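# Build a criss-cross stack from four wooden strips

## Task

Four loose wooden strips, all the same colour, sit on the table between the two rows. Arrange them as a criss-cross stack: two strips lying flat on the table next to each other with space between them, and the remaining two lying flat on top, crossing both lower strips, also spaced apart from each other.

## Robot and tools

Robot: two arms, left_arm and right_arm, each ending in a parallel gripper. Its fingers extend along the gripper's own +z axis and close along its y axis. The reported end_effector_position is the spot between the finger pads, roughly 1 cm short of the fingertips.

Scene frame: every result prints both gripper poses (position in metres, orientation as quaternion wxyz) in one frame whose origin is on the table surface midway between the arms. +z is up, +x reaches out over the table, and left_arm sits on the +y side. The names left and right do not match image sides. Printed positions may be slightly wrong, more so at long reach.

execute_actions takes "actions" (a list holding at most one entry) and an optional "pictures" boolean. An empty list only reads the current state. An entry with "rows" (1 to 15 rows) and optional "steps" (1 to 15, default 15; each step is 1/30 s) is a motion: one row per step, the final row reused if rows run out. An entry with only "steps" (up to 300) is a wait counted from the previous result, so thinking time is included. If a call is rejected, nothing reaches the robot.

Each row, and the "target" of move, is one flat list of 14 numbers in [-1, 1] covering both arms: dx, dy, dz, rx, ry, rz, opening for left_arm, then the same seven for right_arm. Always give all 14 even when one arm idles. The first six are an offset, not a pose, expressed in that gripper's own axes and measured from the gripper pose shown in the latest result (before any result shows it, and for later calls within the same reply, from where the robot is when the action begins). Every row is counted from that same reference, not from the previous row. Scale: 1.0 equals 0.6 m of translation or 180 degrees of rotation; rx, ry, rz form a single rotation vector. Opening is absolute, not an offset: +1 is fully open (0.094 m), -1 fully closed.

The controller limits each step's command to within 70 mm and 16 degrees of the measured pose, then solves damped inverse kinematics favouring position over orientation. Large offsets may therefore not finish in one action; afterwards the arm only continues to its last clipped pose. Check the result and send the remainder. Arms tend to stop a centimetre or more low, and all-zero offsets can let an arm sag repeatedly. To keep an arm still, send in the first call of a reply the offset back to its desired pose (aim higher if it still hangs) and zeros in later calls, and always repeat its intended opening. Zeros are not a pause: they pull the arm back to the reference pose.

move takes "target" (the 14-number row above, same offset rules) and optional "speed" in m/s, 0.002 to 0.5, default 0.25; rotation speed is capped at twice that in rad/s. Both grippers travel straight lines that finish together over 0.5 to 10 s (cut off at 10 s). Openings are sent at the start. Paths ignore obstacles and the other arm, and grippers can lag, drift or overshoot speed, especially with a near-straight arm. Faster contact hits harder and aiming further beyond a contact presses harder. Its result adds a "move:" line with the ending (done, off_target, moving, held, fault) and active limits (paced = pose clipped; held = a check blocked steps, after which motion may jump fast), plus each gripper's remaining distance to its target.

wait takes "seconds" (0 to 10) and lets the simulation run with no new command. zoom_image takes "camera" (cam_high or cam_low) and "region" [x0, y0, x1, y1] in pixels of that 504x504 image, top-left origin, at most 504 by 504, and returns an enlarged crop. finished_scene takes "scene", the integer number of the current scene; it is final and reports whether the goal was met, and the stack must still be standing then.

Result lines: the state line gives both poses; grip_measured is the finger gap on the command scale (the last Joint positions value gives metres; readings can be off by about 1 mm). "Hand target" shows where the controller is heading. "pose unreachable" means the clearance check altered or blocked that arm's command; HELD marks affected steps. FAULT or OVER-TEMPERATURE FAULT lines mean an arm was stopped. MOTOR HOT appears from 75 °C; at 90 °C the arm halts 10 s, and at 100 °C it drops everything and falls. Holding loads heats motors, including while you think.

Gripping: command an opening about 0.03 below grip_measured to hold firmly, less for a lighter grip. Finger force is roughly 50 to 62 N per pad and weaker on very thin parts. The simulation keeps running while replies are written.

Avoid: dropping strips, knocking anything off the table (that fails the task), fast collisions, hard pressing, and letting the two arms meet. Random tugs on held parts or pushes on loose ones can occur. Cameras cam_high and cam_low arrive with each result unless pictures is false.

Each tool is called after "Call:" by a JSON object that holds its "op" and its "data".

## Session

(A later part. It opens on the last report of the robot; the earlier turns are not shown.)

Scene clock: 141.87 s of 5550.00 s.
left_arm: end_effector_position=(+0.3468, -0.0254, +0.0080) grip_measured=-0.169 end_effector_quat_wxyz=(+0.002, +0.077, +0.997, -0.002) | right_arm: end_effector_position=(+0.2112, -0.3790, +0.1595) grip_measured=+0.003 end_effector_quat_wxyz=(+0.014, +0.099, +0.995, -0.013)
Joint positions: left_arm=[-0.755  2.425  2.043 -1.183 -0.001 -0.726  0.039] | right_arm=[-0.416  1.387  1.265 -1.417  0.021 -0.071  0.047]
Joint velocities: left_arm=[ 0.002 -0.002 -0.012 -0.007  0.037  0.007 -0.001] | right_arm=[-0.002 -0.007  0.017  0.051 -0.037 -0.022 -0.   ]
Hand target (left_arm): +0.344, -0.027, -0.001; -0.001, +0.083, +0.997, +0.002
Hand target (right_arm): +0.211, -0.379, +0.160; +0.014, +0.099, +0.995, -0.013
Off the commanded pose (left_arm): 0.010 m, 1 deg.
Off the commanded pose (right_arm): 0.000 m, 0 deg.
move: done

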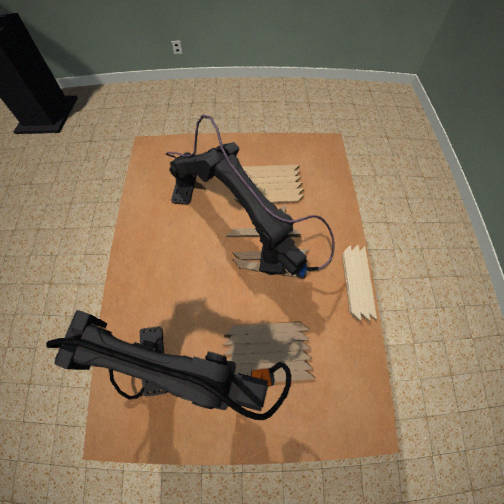

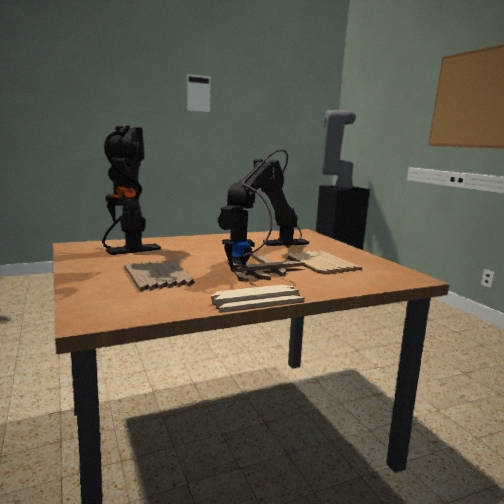

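Call:
{"op": "move", "data": {"target": [0.01,-0.085,0.004,0,0,0,-0.42,0,0,0,0,0,0,0], "speed": 0.06}}

Call:
{"op": "move", "data": {"target": [0,0,0,0,0,0,-0.55,0,0,0,0,0,0,0]}}

Call:
{"op": "zoom_image", "data": {"camera": "cam_low", "region": [200,220,300,295]}}

Scene clock: 144.87 s of 5550.00 s.
left_arm: end_effector_position=(+0.3372, -0.0730, +0.0084) grip_measured=-0.415 end_effector_quat_wxyz=(+0.007, +0.078, +0.997, -0.009) | right_arm: end_effector_position=(+0.2112, -0.3790, +0.1595) grip_measured=+0.003 end_effector_quat_wxyz=(+0.014, +0.099, +0.995, -0.013)
Joint positions: left_arm=[-0.83   2.587  2.344 -1.305 -0.    -0.801  0.027] | right_arm=[-0.416  1.387  1.265 -1.417  0.021 -0.071  0.047]
Joint velocities: left_arm=[-0.012  0.007  0.037 -0.081 -0.007 -0.051 -0.001] | right_arm=[-0.017  0.007 -0.002 -0.022 -0.037  0.022 -0.001]
Hand target (left_arm): +0.333, -0.075, +0.006; +0.004, +0.077, +0.997, -0.002
Hand target (right_arm): +0.211, -0.379, +0.160; +0.014, +0.099, +0.995, -0.013
Off the commanded pose (left_arm): 0.005 m, 1 deg.
Off the commanded pose (right_arm): 0.000 m, 0 deg.
move: done

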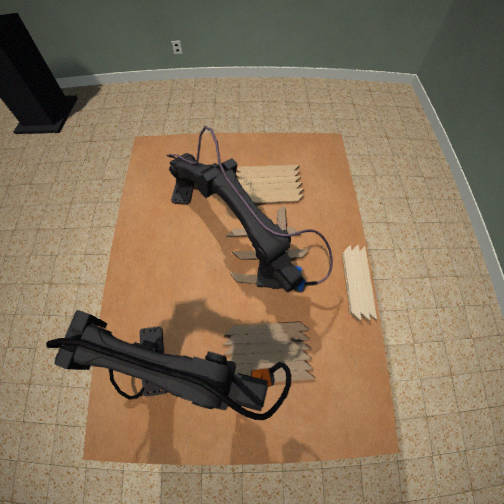

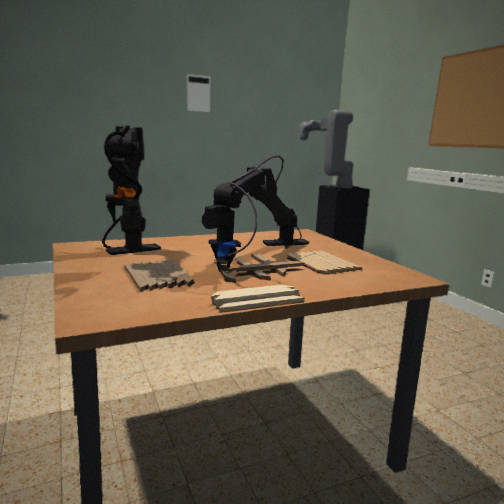

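Scene clock: 145.37 s of 5550.00 s.
left_arm: end_effector_position=(+0.3372, -0.0729, +0.0083) grip_measured=-0.470 end_effector_quat_wxyz=(+0.007, +0.078, +0.997, -0.008) | right_arm: end_effector_position=(+0.2112, -0.3790, +0.1595) grip_measured=+0.003 end_effector_quat_wxyz=(+0.014, +0.099, +0.995, -0.013)
Joint positions: left_arm=[-0.83   2.588  2.344 -1.306 -0.    -0.801  0.025] | right_arm=[-0.416  1.387  1.265 -1.417  0.021 -0.071  0.047]
Joint velocities: left_arm=[ 0.002  0.002  0.007  0.095 -0.007 -0.051 -0.   ] | right_arm=[-0.007  0.012 -0.012 -0.037 -0.022 -0.051  0.   ]
Hand target (left_arm): +0.337, -0.073, +0.008; +0.007, +0.078, +0.997, -0.008
Hand target (right_arm): +0.211, -0.379, +0.160; +0.014, +0.099, +0.995, -0.013
Off the commanded pose (left_arm): 0.000 m, 0 deg.
Off the commanded pose (right_arm): 0.000 m, 0 deg.
move: done

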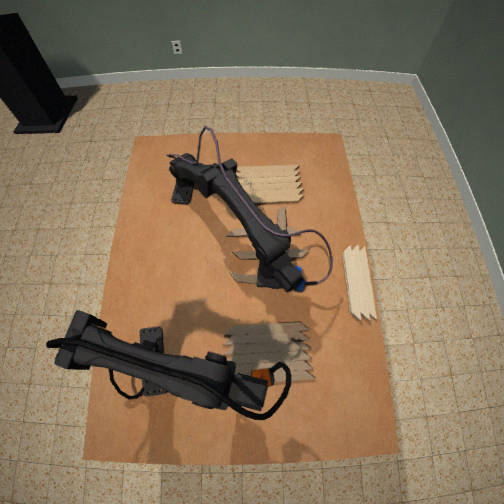

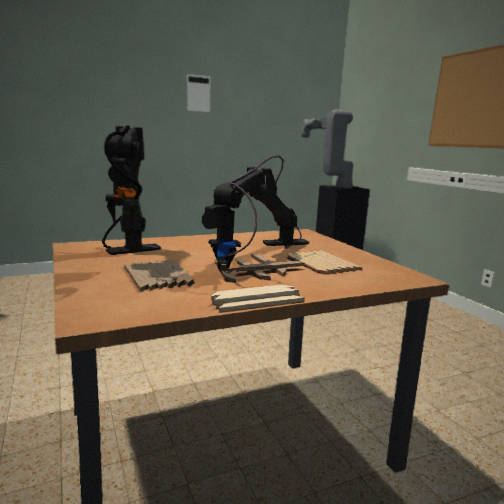

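Region (200, 220, 300, 295) of cam_low's 504x504 image, scaled by 5.040, with more detail than that image has; it fills the top 378 rows of this view, and the rest is white.

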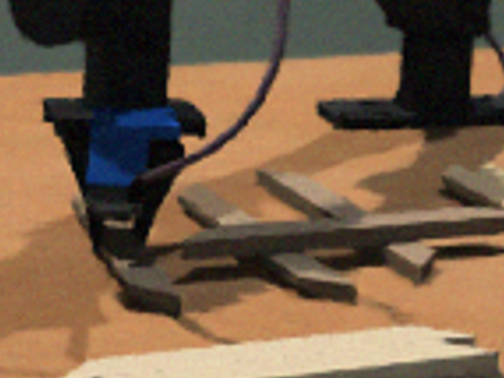

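Call:
{"op": "move", "data": {"target": [0.04,-0.035,-0.005,0,0,0.03,-0.55,0,0,0,0,0,0,0], "speed": 0.08}}

Call:
{"op": "move", "data": {"target": [0.02,0,-0.11,0,0,0,-0.55,0,0,0,0,0,0,0], "speed": 0.12}}

Scene clock: 149.43 s of 5550.00 s.
left_arm: end_effector_position=(+0.3131, -0.0889, +0.0083) grip_measured=-0.470 end_effector_quat_wxyz=(+0.007, +0.116, +0.993, -0.008) | right_arm: end_effector_position=(+0.2112, -0.3790, +0.1595) grip_measured=+0.003 end_effector_quat_wxyz=(+0.014, +0.099, +0.995, -0.013)
Joint positions: left_arm=[-0.888  2.588  2.344 -1.306 -0.    -0.781  0.025] | right_arm=[-0.416  1.387  1.265 -1.417  0.021 -0.071  0.047]
Joint velocities: left_arm=[-0.007 -0.007 -0.012  0.022 -0.022  0.037 -0.   ] | right_arm=[ 0.002  0.012 -0.017 -0.022 -0.066 -0.037 -0.   ]
Hand target (left_arm): +0.310, -0.089, +0.011; +0.008, +0.124, +0.992, -0.007
Hand target (right_arm): +0.211, -0.379, +0.160; +0.014, +0.099, +0.995, -0.013
Off the commanded pose (left_arm): 0.004 m, 1 deg.
Off the commanded pose (right_arm): 0.000 m, 0 deg.
After step 90, 0.13 s passed at rest.
move: done

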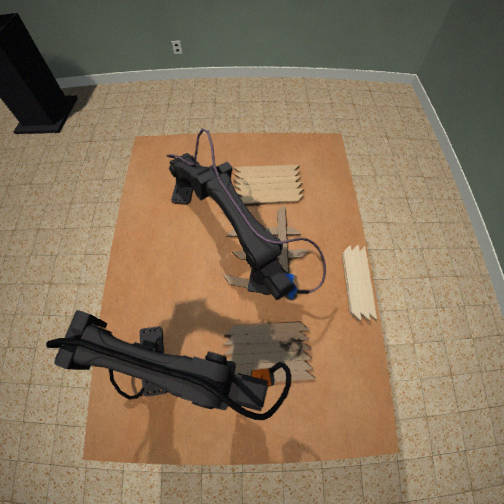

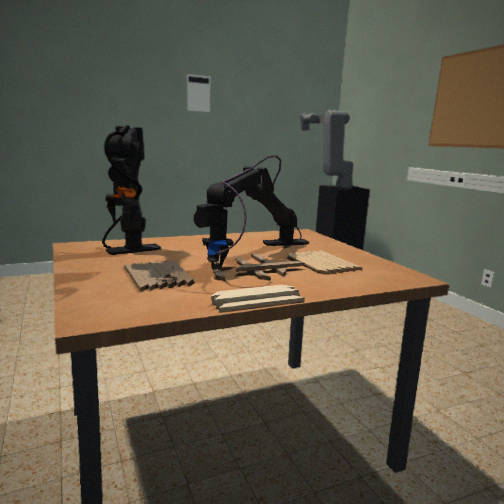

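Scene clock: 150.67 s of 5550.00 s.
left_arm: end_effector_position=(+0.3067, -0.0786, +0.0645) grip_measured=-0.470 end_effector_quat_wxyz=(+0.002, +0.113, +0.994, -0.002) | right_arm: end_effector_position=(+0.2112, -0.3790, +0.1595) grip_measured=+0.003 end_effector_quat_wxyz=(+0.014, +0.099, +0.995, -0.013)
Joint positions: left_arm=[-0.888  2.565  2.526 -1.525 -0.    -0.788  0.025] | right_arm=[-0.416  1.387  1.265 -1.417  0.021 -0.071  0.047]
Joint velocities: left_arm=[ 0.007  0.002  0.017 -0.095  0.051 -0.037  0.   ] | right_arm=[-0.002  0.022 -0.002 -0.037  0.007  0.022 -0.   ]
Hand target (left_arm): +0.301, -0.084, +0.074; +0.007, +0.116, +0.993, -0.009
Hand target (right_arm): +0.211, -0.379, +0.160; +0.014, +0.099, +0.995, -0.013
Off the commanded pose (left_arm): 0.013 m, 1 deg.
Off the commanded pose (right_arm): 0.000 m, 0 deg.
move: off_target (left_arm)

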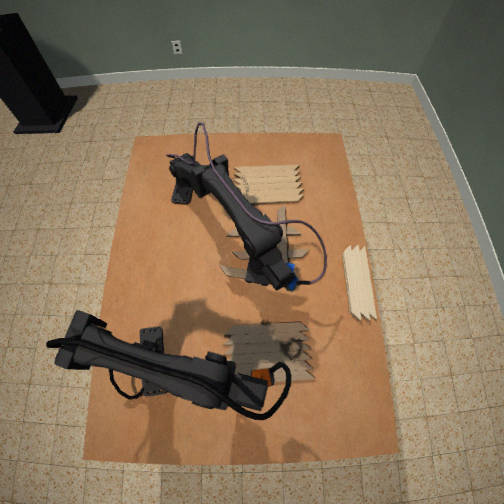

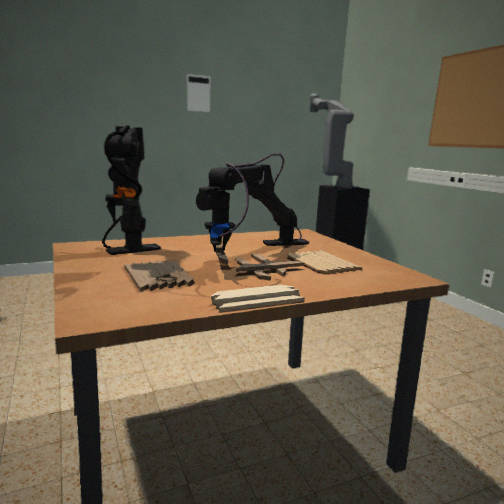

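Call:
{"op": "move", "data": {"target": [0.075,0.234,-0.02,0,0,0.44,-0.55,0,0,0,0,0,0,0], "speed": 0.35}}

Call:
{"op": "zoom_image", "data": {"camera": "cam_high", "region": [200,190,330,320]}}

Scene clock: 155.37 s of 5550.00 s.
left_arm: end_effector_position=(+0.2925, +0.0679, +0.0672) grip_measured=-0.470 end_effector_quat_wxyz=(-0.012, +0.720, +0.694, +0.001) | right_arm: end_effector_position=(+0.2112, -0.3790, +0.1595) grip_measured=+0.003 end_effector_quat_wxyz=(+0.014, +0.099, +0.995, -0.013)
Joint positions: left_arm=[-0.708  1.968  1.543 -1.169 -0.002  0.775  0.025] | right_arm=[-0.416  1.387  1.265 -1.417  0.021 -0.071  0.047]
Joint velocities: left_arm=[-0.007  0.012  0.002 -0.007  0.051 -0.022 -0.001] | right_arm=[-0.007 -0.007 -0.007 -0.007  0.051  0.022 -0.001]
Hand target (left_arm): +0.295, +0.069, +0.073; +0.002, +0.720, +0.694, -0.003
Hand target (right_arm): +0.211, -0.379, +0.160; +0.014, +0.099, +0.995, -0.013
Off the commanded pose (left_arm): 0.009 m, 2 deg.
Off the commanded pose (right_arm): 0.000 m, 0 deg.
move: done

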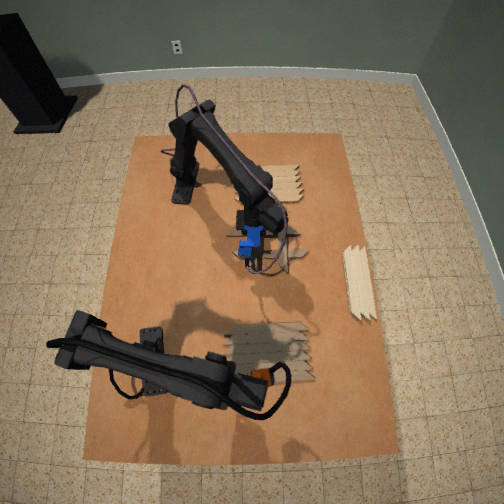

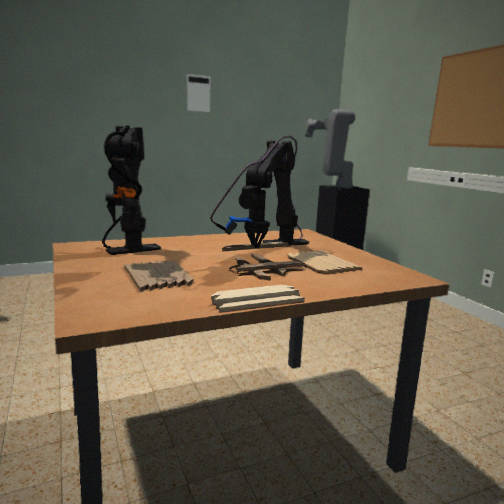

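Region (200, 190, 330, 320) of cam_high's 504x504 image, scaled by 3.877, with more detail than that image has.

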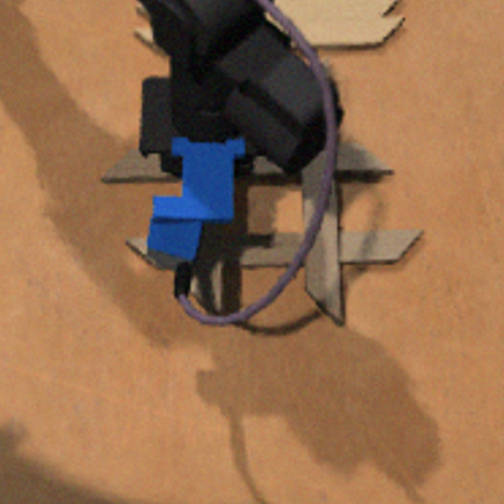

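Call:
{"op": "move", "data": {"target": [0,0,0.08,-0.008,-0.008,0,-0.55,0,0,0,0,0,0,0], "speed": 0.06}}

Call:
{"op": "zoom_image", "data": {"camera": "cam_low", "region": [210,210,330,295]}}

Scene clock: 158.07 s of 5550.00 s.
left_arm: end_effector_position=(+0.2930, +0.0673, +0.0273) grip_measured=-0.470 end_effector_quat_wxyz=(+0.012, +0.721, +0.693, +0.001) | right_arm: end_effector_position=(+0.2112, -0.3790, +0.1595) grip_measured=+0.003 end_effector_quat_wxyz=(+0.014, +0.099, +0.995, -0.013)
Joint positions: left_arm=[-0.708  1.968  1.379 -0.958 -0.002  0.777  0.025] | right_arm=[-0.416  1.387  1.265 -1.417  0.021 -0.071  0.047]
Joint velocities: left_arm=[-0.002 -0.012 -0.002  0.022 -0.051 -0.051 -0.001] | right_arm=[ 0.002 -0.002  0.002  0.037 -0.037 -0.051 -0.001]
Hand target (left_arm): +0.292, +0.069, +0.019; +0.006, +0.720, +0.694, +0.001
Hand target (right_arm): +0.211, -0.379, +0.160; +0.014, +0.099, +0.995, -0.013
Off the commanded pose (left_arm): 0.008 m, 1 deg.
Off the commanded pose (right_arm): 0.000 m, 0 deg.
move: done

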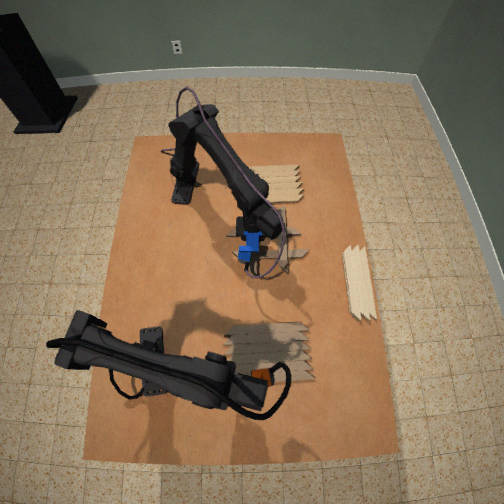

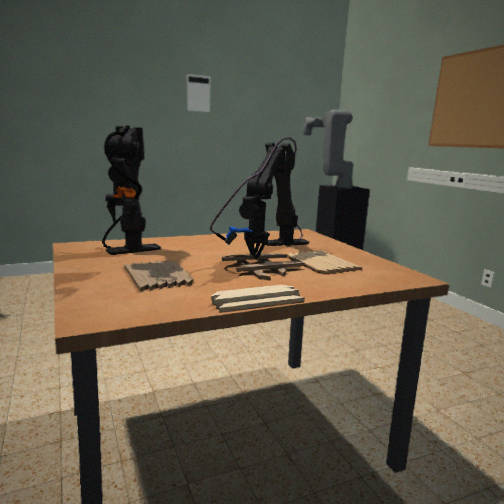

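Region (210, 210, 330, 295) of cam_low's 504x504 image, scaled by 4.200, with more detail than that image has; it fills the top 357 rows of this view, and the rest is white.

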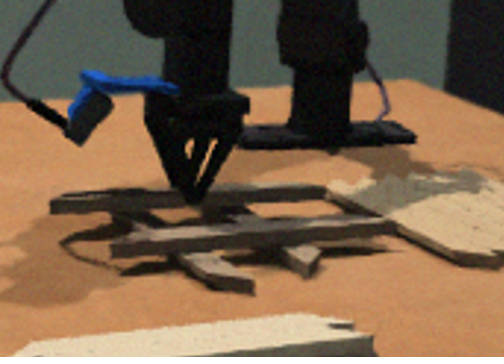

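Call:
{"op": "move", "data": {"target": [0,0,0.02,0,0,0,-0.55,0,0,0,0,0,0,0]}}

Call:
{"op": "move", "data": {"target": [0,0,0,0,0,0,-0.1,0,0,0,0,0,0,0]}}

Call:
{"op": "move", "data": {"target": [0,0,-0.09,0,0,0,-0.1,0,0,0,0,0,0,0]}}

Call:
{"op": "move", "data": {"target": [0.15,-0.2,-0.1,0,0,0,-0.1,0,0,0,0,0,0,0]}}

Call:
{"op": "zoom_image", "data": {"camera": "cam_high", "region": [200,190,330,320]}}

Scene clock: 161.43 s of 5550.00 s.
left_arm: end_effector_position=(+0.2947, +0.0654, +0.0246) grip_measured=-0.470 end_effector_quat_wxyz=(+0.019, +0.721, +0.693, +0.000) | right_arm: end_effector_position=(+0.2112, -0.3790, +0.1595) grip_measured=+0.003 end_effector_quat_wxyz=(+0.014, +0.099, +0.995, -0.013)
Joint positions: left_arm=[-0.708  1.968  1.367 -0.931 -0.002  0.777  0.025] | right_arm=[-0.416  1.387  1.265 -1.417  0.021 -0.071  0.047]
Joint velocities: left_arm=[-0.002  0.002 -0.017 -0.007 -0.051  0.007  0.001] | right_arm=[-0.002 -0.012  0.012 -0.007  0.095  0.007  0.   ]
Hand target (left_arm): +0.293, +0.067, +0.016; +0.012, +0.721, +0.693, +0.001
Hand target (right_arm): +0.211, -0.379, +0.160; +0.014, +0.099, +0.995, -0.013
Off the commanded pose (left_arm): 0.010 m, 1 deg.
Off the commanded pose (right_arm): 0.000 m, 0 deg.
move: done

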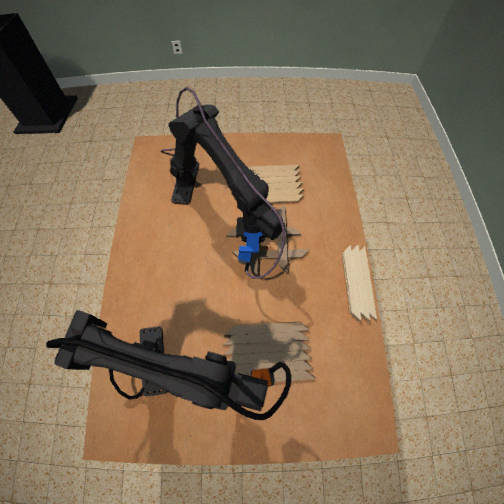

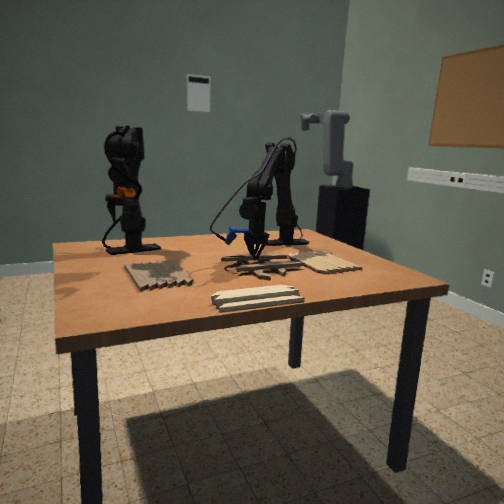

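Scene clock: 161.93 s of 5550.00 s.
left_arm: end_effector_position=(+0.2948, +0.0654, +0.0246) grip_measured=-0.102 end_effector_quat_wxyz=(+0.019, +0.721, +0.693, +0.000) | right_arm: end_effector_position=(+0.2112, -0.3790, +0.1595) grip_measured=+0.003 end_effector_quat_wxyz=(+0.014, +0.099, +0.995, -0.013)
Joint positions: left_arm=[-0.708  1.968  1.367 -0.931 -0.002  0.777  0.042] | right_arm=[-0.416  1.387  1.265 -1.417  0.021 -0.071  0.047]
Joint velocities: left_arm=[ 0.007 -0.012  0.002 -0.051 -0.007 -0.051  0.001] | right_arm=[ 0.007 -0.002 -0.002 -0.022 -0.007 -0.022 -0.001]
Hand target (left_arm): +0.295, +0.065, +0.025; +0.019, +0.721, +0.693, +0.000
Hand target (right_arm): +0.211, -0.379, +0.160; +0.014, +0.099, +0.995, -0.013
Off the commanded pose (left_arm): 0.000 m, 0 deg.
Off the commanded pose (right_arm): 0.000 m, 0 deg.
move: done

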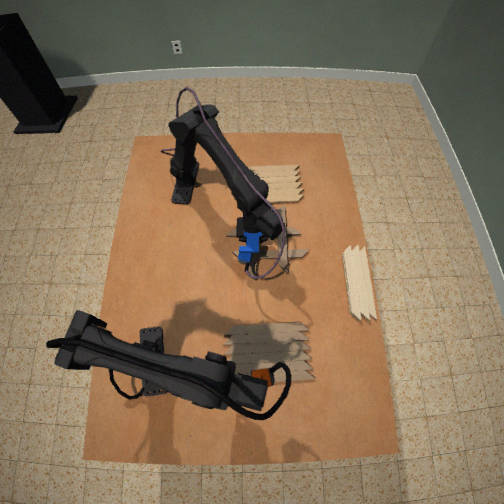

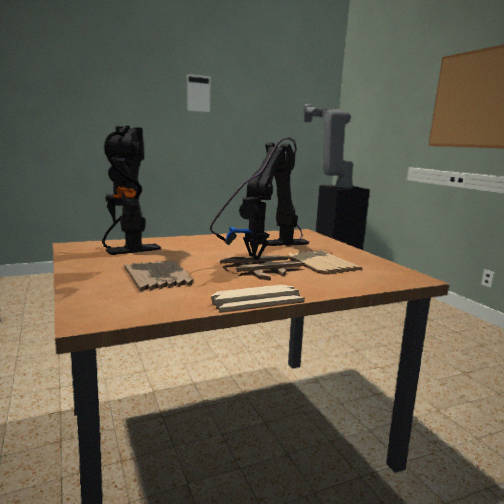

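Scene clock: 162.97 s of 5550.00 s.
left_arm: end_effector_position=(+0.2923, +0.0682, +0.0695) grip_measured=-0.102 end_effector_quat_wxyz=(+0.013, +0.721, +0.693, +0.000) | right_arm: end_effector_position=(+0.2112, -0.3790, +0.1595) grip_measured=+0.003 end_effector_quat_wxyz=(+0.014, +0.099, +0.995, -0.013)
Joint positions: left_arm=[-0.708  1.918  1.482 -1.108 -0.002  0.777  0.042] | right_arm=[-0.416  1.387  1.265 -1.417  0.021 -0.071  0.047]
Joint velocities: left_arm=[-0.002 -0.007  0.007  0.007  0.066 -0.037  0.   ] | right_arm=[-0.022  0.002  0.007 -0.051 -0.022  0.007  0.001]
Hand target (left_arm): +0.293, +0.067, +0.078; +0.019, +0.721, +0.693, +0.000
Hand target (right_arm): +0.211, -0.379, +0.160; +0.014, +0.099, +0.995, -0.013
Off the commanded pose (left_arm): 0.009 m, 1 deg.
Off the commanded pose (right_arm): 0.000 m, 0 deg.
move: done

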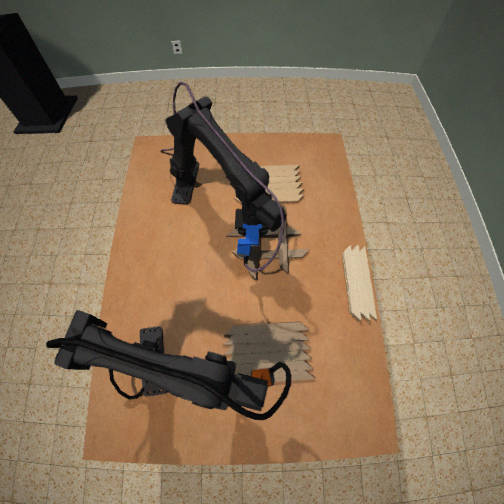

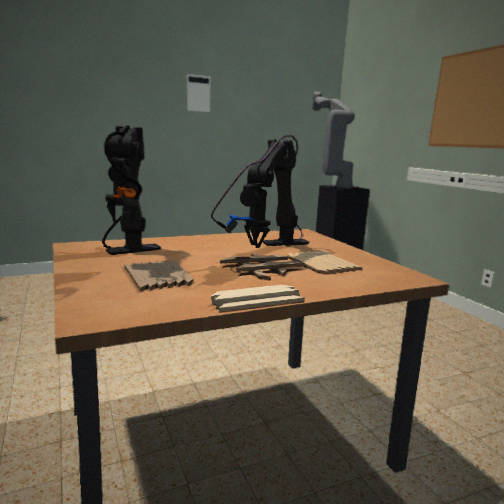

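Scene clock: 164.13 s of 5550.00 s.
left_arm: end_effector_position=(+0.1846, +0.1609, +0.1238) grip_measured=-0.102 end_effector_quat_wxyz=(+0.022, +0.721, +0.693, +0.000) | right_arm: end_effector_position=(+0.2112, -0.3790, +0.1595) grip_measured=+0.003 end_effector_quat_wxyz=(+0.014, +0.099, +0.995, -0.013)
Joint positions: left_arm=[-0.789  1.343  1.088 -1.272 -0.006  0.695  0.042] | right_arm=[-0.416  1.387  1.265 -1.417  0.021 -0.071  0.047]
Joint velocities: left_arm=[-0.012  0.002 -0.012 -0.007  0.037 -0.066 -0.001] | right_arm=[-0.022 -0.027 -0.007 -0.007 -0.051 -0.051  0.   ]
Hand target (left_arm): +0.177, +0.167, +0.123; +0.013, +0.721, +0.693, +0.002
Hand target (right_arm): +0.211, -0.379, +0.160; +0.014, +0.099, +0.995, -0.013
Off the commanded pose (left_arm): 0.010 m, 1 deg.
Off the commanded pose (right_arm): 0.000 m, 0 deg.
move: done

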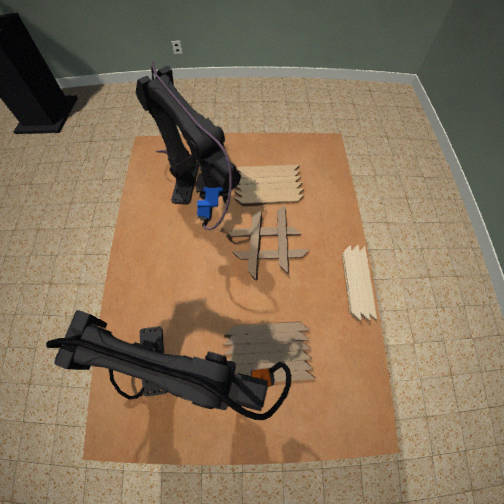

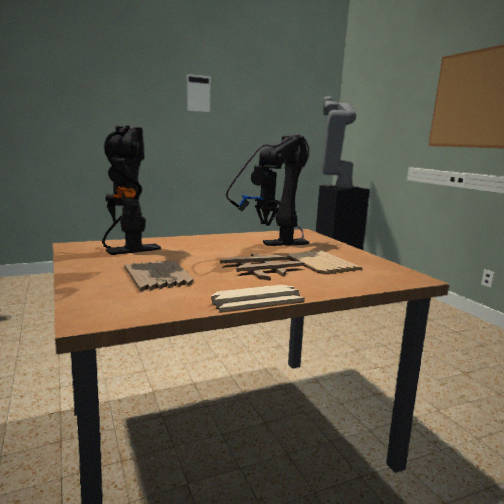

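Region (200, 190, 330, 320) of cam_high's 504x504 image, scaled by 3.877, with more detail than that image has.

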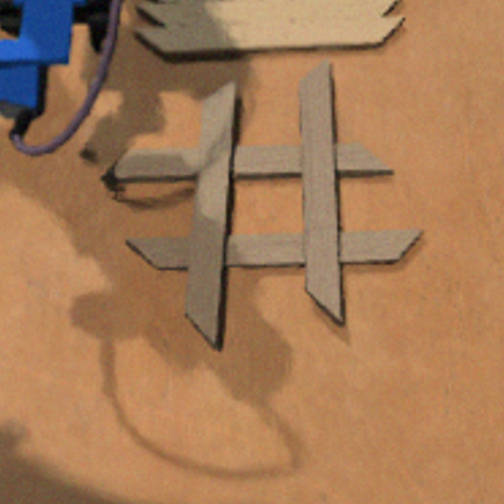

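Call:
{"op": "finished_scene", "data": {"scene": 1}}

The scene is finished: the task was done.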